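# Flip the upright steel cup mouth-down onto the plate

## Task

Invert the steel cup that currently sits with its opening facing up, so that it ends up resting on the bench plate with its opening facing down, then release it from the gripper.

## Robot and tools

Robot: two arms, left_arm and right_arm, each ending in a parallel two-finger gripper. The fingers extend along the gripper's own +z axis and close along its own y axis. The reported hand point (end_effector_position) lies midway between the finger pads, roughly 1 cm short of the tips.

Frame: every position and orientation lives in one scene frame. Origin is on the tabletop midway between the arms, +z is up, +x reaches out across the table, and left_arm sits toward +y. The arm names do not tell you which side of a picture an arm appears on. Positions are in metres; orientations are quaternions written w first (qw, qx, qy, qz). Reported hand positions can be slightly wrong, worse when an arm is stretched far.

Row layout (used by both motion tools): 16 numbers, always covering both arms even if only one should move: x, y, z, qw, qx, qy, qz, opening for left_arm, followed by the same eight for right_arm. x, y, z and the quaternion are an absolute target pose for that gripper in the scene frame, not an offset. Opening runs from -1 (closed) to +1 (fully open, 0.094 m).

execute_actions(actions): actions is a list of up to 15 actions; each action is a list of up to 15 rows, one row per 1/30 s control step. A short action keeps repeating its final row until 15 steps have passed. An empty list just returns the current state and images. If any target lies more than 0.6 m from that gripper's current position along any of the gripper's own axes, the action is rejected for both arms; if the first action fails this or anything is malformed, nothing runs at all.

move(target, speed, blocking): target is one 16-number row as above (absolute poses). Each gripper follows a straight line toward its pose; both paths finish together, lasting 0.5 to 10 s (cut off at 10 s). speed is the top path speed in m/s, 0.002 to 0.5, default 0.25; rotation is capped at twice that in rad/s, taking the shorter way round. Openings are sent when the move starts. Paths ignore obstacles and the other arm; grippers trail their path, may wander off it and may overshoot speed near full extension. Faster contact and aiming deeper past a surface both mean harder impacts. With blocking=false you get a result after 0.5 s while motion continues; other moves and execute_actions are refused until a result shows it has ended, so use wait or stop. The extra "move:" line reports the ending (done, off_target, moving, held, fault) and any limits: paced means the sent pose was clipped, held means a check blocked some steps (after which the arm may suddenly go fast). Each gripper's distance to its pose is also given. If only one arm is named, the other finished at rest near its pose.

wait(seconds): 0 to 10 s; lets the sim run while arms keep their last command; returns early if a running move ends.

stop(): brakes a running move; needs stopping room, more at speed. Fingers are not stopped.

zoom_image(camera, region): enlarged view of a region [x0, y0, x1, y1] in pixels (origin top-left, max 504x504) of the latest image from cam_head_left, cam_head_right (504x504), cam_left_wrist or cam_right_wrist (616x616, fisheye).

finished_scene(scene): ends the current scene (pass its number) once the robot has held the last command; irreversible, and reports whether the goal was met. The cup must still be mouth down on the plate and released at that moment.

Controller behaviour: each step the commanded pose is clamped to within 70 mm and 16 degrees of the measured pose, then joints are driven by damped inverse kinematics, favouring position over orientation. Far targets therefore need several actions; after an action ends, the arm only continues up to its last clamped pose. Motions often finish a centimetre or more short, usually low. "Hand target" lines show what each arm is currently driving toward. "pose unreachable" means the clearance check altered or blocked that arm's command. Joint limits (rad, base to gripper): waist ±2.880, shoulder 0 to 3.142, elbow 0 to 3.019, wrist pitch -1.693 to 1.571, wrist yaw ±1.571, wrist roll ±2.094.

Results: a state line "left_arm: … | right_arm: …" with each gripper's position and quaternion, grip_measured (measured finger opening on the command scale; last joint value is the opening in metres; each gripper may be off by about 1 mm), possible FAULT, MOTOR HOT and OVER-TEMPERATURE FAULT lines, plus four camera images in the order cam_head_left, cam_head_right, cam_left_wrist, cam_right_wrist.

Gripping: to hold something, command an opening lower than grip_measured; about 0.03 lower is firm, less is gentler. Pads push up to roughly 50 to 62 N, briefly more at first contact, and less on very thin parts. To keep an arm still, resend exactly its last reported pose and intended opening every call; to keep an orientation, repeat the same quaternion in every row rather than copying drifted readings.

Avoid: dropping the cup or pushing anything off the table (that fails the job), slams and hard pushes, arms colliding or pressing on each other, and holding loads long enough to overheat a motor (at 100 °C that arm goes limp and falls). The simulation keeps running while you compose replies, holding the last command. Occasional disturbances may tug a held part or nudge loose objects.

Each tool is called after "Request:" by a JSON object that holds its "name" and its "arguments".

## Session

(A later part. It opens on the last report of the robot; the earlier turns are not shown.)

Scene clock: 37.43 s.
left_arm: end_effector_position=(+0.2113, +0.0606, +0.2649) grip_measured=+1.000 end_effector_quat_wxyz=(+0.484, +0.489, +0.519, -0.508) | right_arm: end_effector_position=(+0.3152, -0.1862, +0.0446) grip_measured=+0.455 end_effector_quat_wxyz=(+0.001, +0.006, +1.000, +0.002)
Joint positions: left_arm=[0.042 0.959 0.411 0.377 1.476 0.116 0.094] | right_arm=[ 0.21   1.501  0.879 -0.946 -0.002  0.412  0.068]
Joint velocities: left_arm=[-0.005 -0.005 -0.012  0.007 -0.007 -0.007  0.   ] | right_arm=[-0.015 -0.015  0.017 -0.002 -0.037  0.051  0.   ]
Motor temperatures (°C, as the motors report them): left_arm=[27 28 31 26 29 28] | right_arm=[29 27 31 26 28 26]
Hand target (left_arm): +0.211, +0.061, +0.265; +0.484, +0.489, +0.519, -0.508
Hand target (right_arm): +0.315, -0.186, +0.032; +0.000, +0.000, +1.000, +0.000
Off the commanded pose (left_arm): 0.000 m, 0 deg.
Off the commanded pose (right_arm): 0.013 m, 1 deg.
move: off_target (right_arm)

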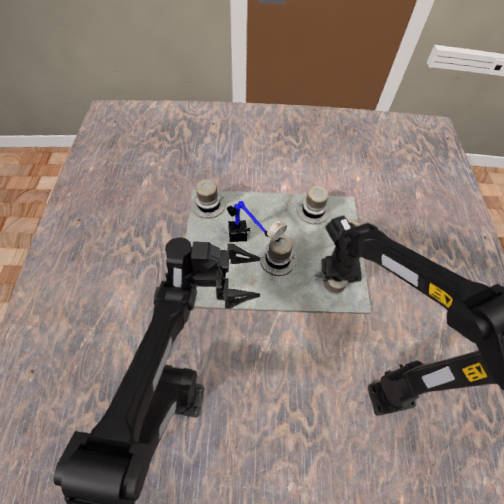

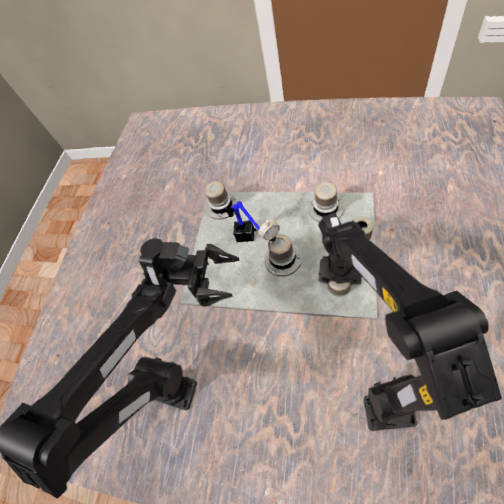

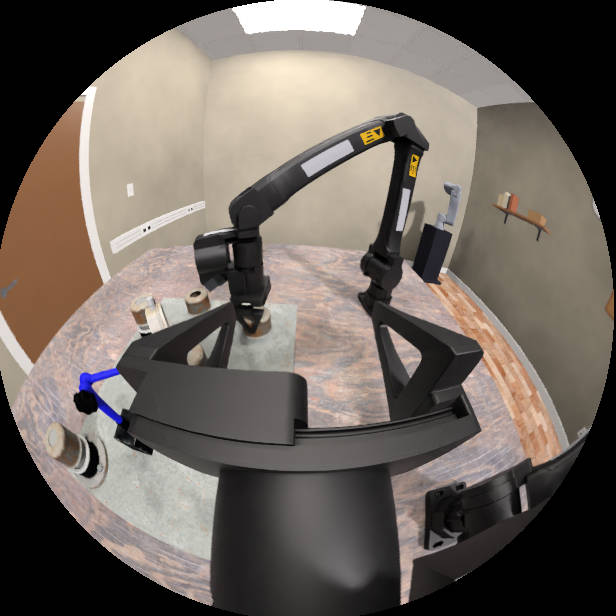

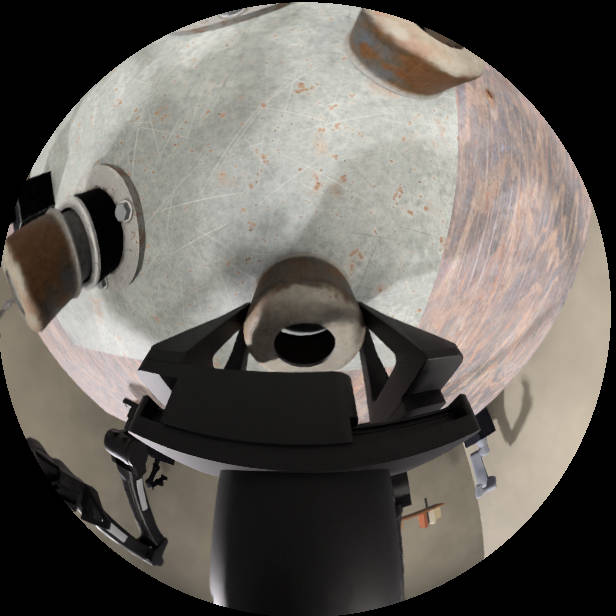

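Request:
{"name": "move", "arguments": {"target": [0.2113,0.0606,0.265,0.484,0.489,0.519,-0.508,1,0.315,-0.186,0.045,0,0,1,0,1]}}

Request:
{"name": "move", "arguments": {"target": [0.2113,0.0606,0.265,0.484,0.489,0.519,-0.508,1,0.315,-0.186,0.13,0,0,1,0,1]}}

Scene clock: 38.40 s.
left_arm: end_effector_position=(+0.2113, +0.0606, +0.2649) grip_measured=+1.000 end_effector_quat_wxyz=(+0.484, +0.489, +0.519, -0.508) | right_arm: end_effector_position=(+0.3151, -0.1862, +0.0448) grip_measured=+1.000 end_effector_quat_wxyz=(+0.001, +0.004, +1.000, +0.002)
Joint positions: left_arm=[0.042 0.959 0.411 0.377 1.476 0.116 0.094] | right_arm=[ 0.21   1.5    0.879 -0.947 -0.002  0.409  0.094]
Joint velocities: left_arm=[-0.005 -0.015 -0.002 -0.012  0.007  0.037  0.   ] | right_arm=[-0.005  0.005  0.012 -0.017  0.007  0.022  0.   ]
Motor temperatures (°C, as the motors report them): left_arm=[27 28 31 26 28 28] | right_arm=[29 27 31 26 28 26]
Hand target (left_arm): +0.211, +0.061, +0.265; +0.484, +0.489, +0.519, -0.508
Hand target (right_arm): +0.315, -0.186, +0.045; -0.000, -0.000, +1.000, -0.000
Off the commanded pose (left_arm): 0.000 m, 0 deg.
Off the commanded pose (right_arm): 0.000 m, 1 deg.
move: done

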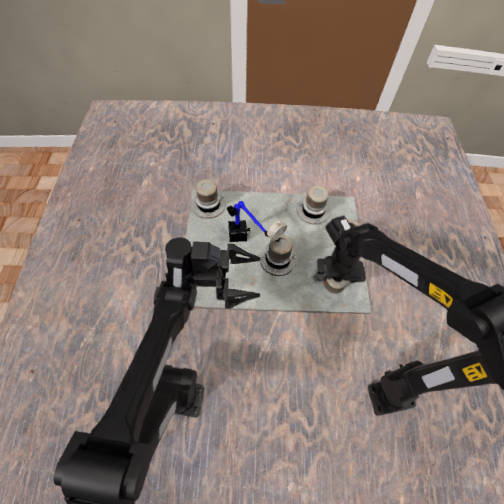

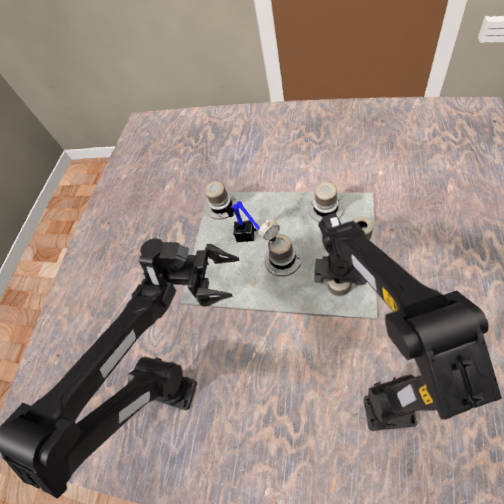

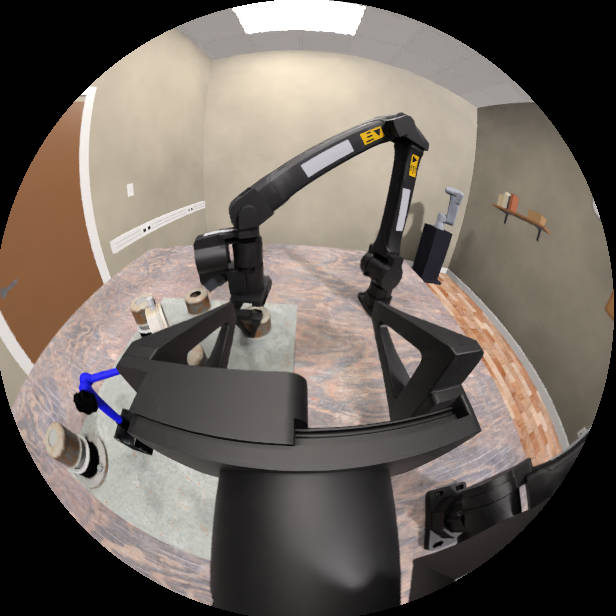

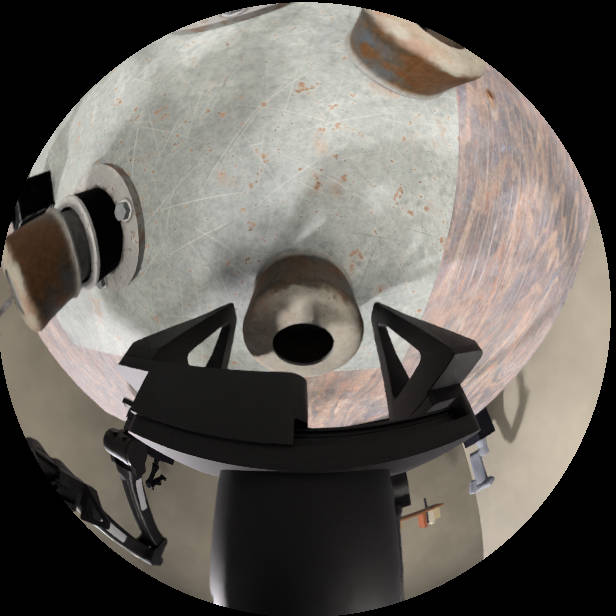

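Scene clock: 39.23 s.
left_arm: end_effector_position=(+0.2113, +0.0606, +0.2649) grip_measured=+1.000 end_effector_quat_wxyz=(+0.484, +0.489, +0.519, -0.508) | right_arm: end_effector_position=(+0.3021, -0.1917, +0.1191) grip_measured=+1.000 end_effector_quat_wxyz=(-0.011, +0.004, +1.000, -0.004)
Joint positions: left_arm=[0.042 0.959 0.411 0.377 1.476 0.116 0.094] | right_arm=[ 0.21   1.374  0.97  -1.19  -0.002  0.409  0.094]
Joint velocities: left_arm=[ 0.005 -0.015 -0.017 -0.007  0.022 -0.022  0.   ] | right_arm=[ 0.005  0.005  0.032 -0.017 -0.066 -0.037  0.   ]
Motor temperatures (°C, as the motors report them): left_arm=[27 28 31 26 28 28] | right_arm=[29 27 31 26 28 26]
Hand target (left_arm): +0.211, +0.061, +0.265; +0.484, +0.489, +0.519, -0.508
Hand target (right_arm): +0.314, -0.187, +0.130; +0.000, +0.000, +1.000, +0.000
Off the commanded pose (left_arm): 0.000 m, 0 deg.
Off the commanded pose (right_arm): 0.018 m, 1 deg.
move: off_target (right_arm)

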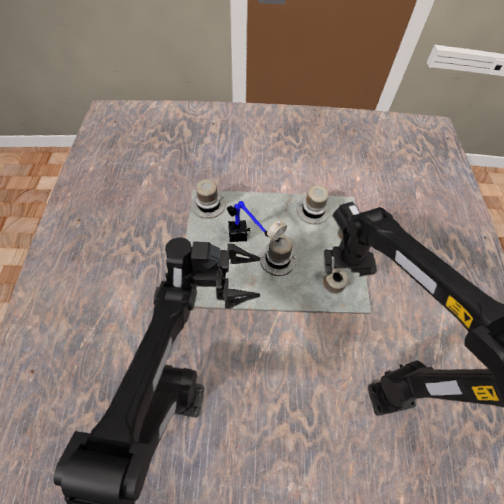

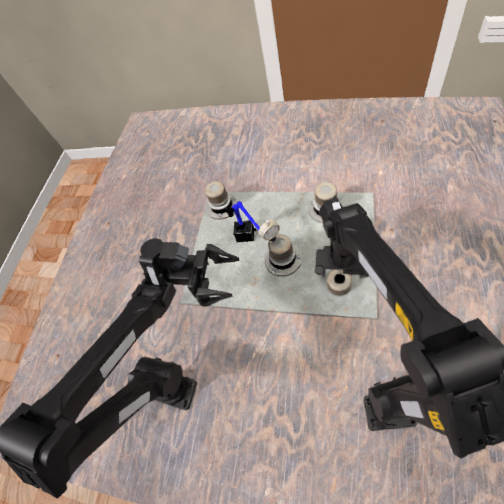

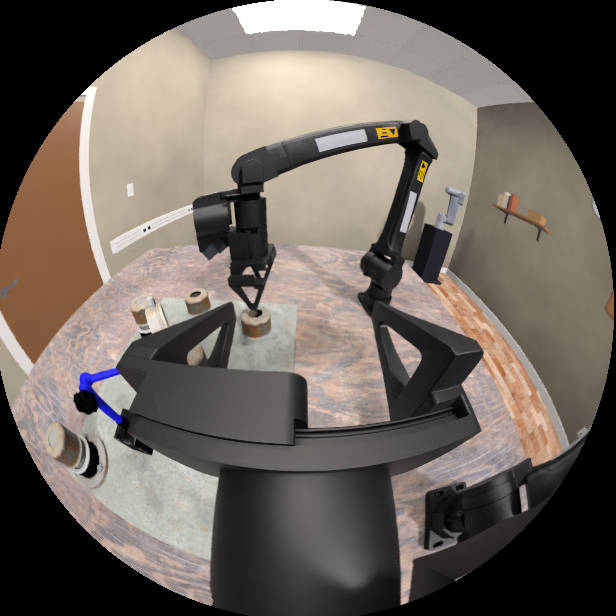

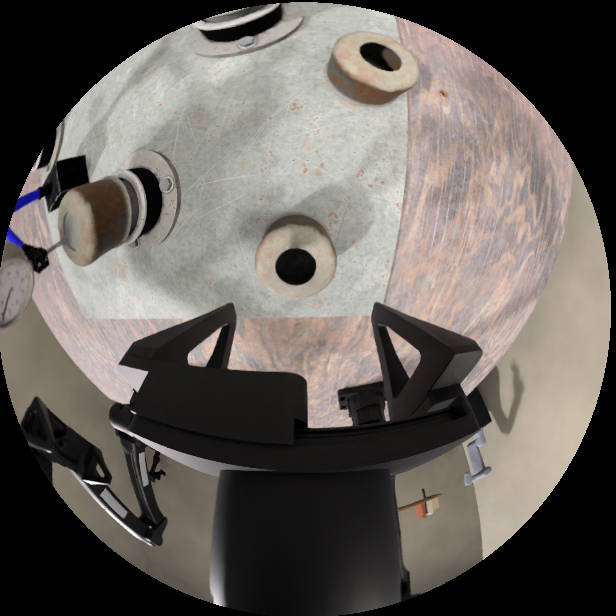

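Request:
{"name": "finished_scene", "arguments": {"scene": 1}}

The scene is finished: the task was done.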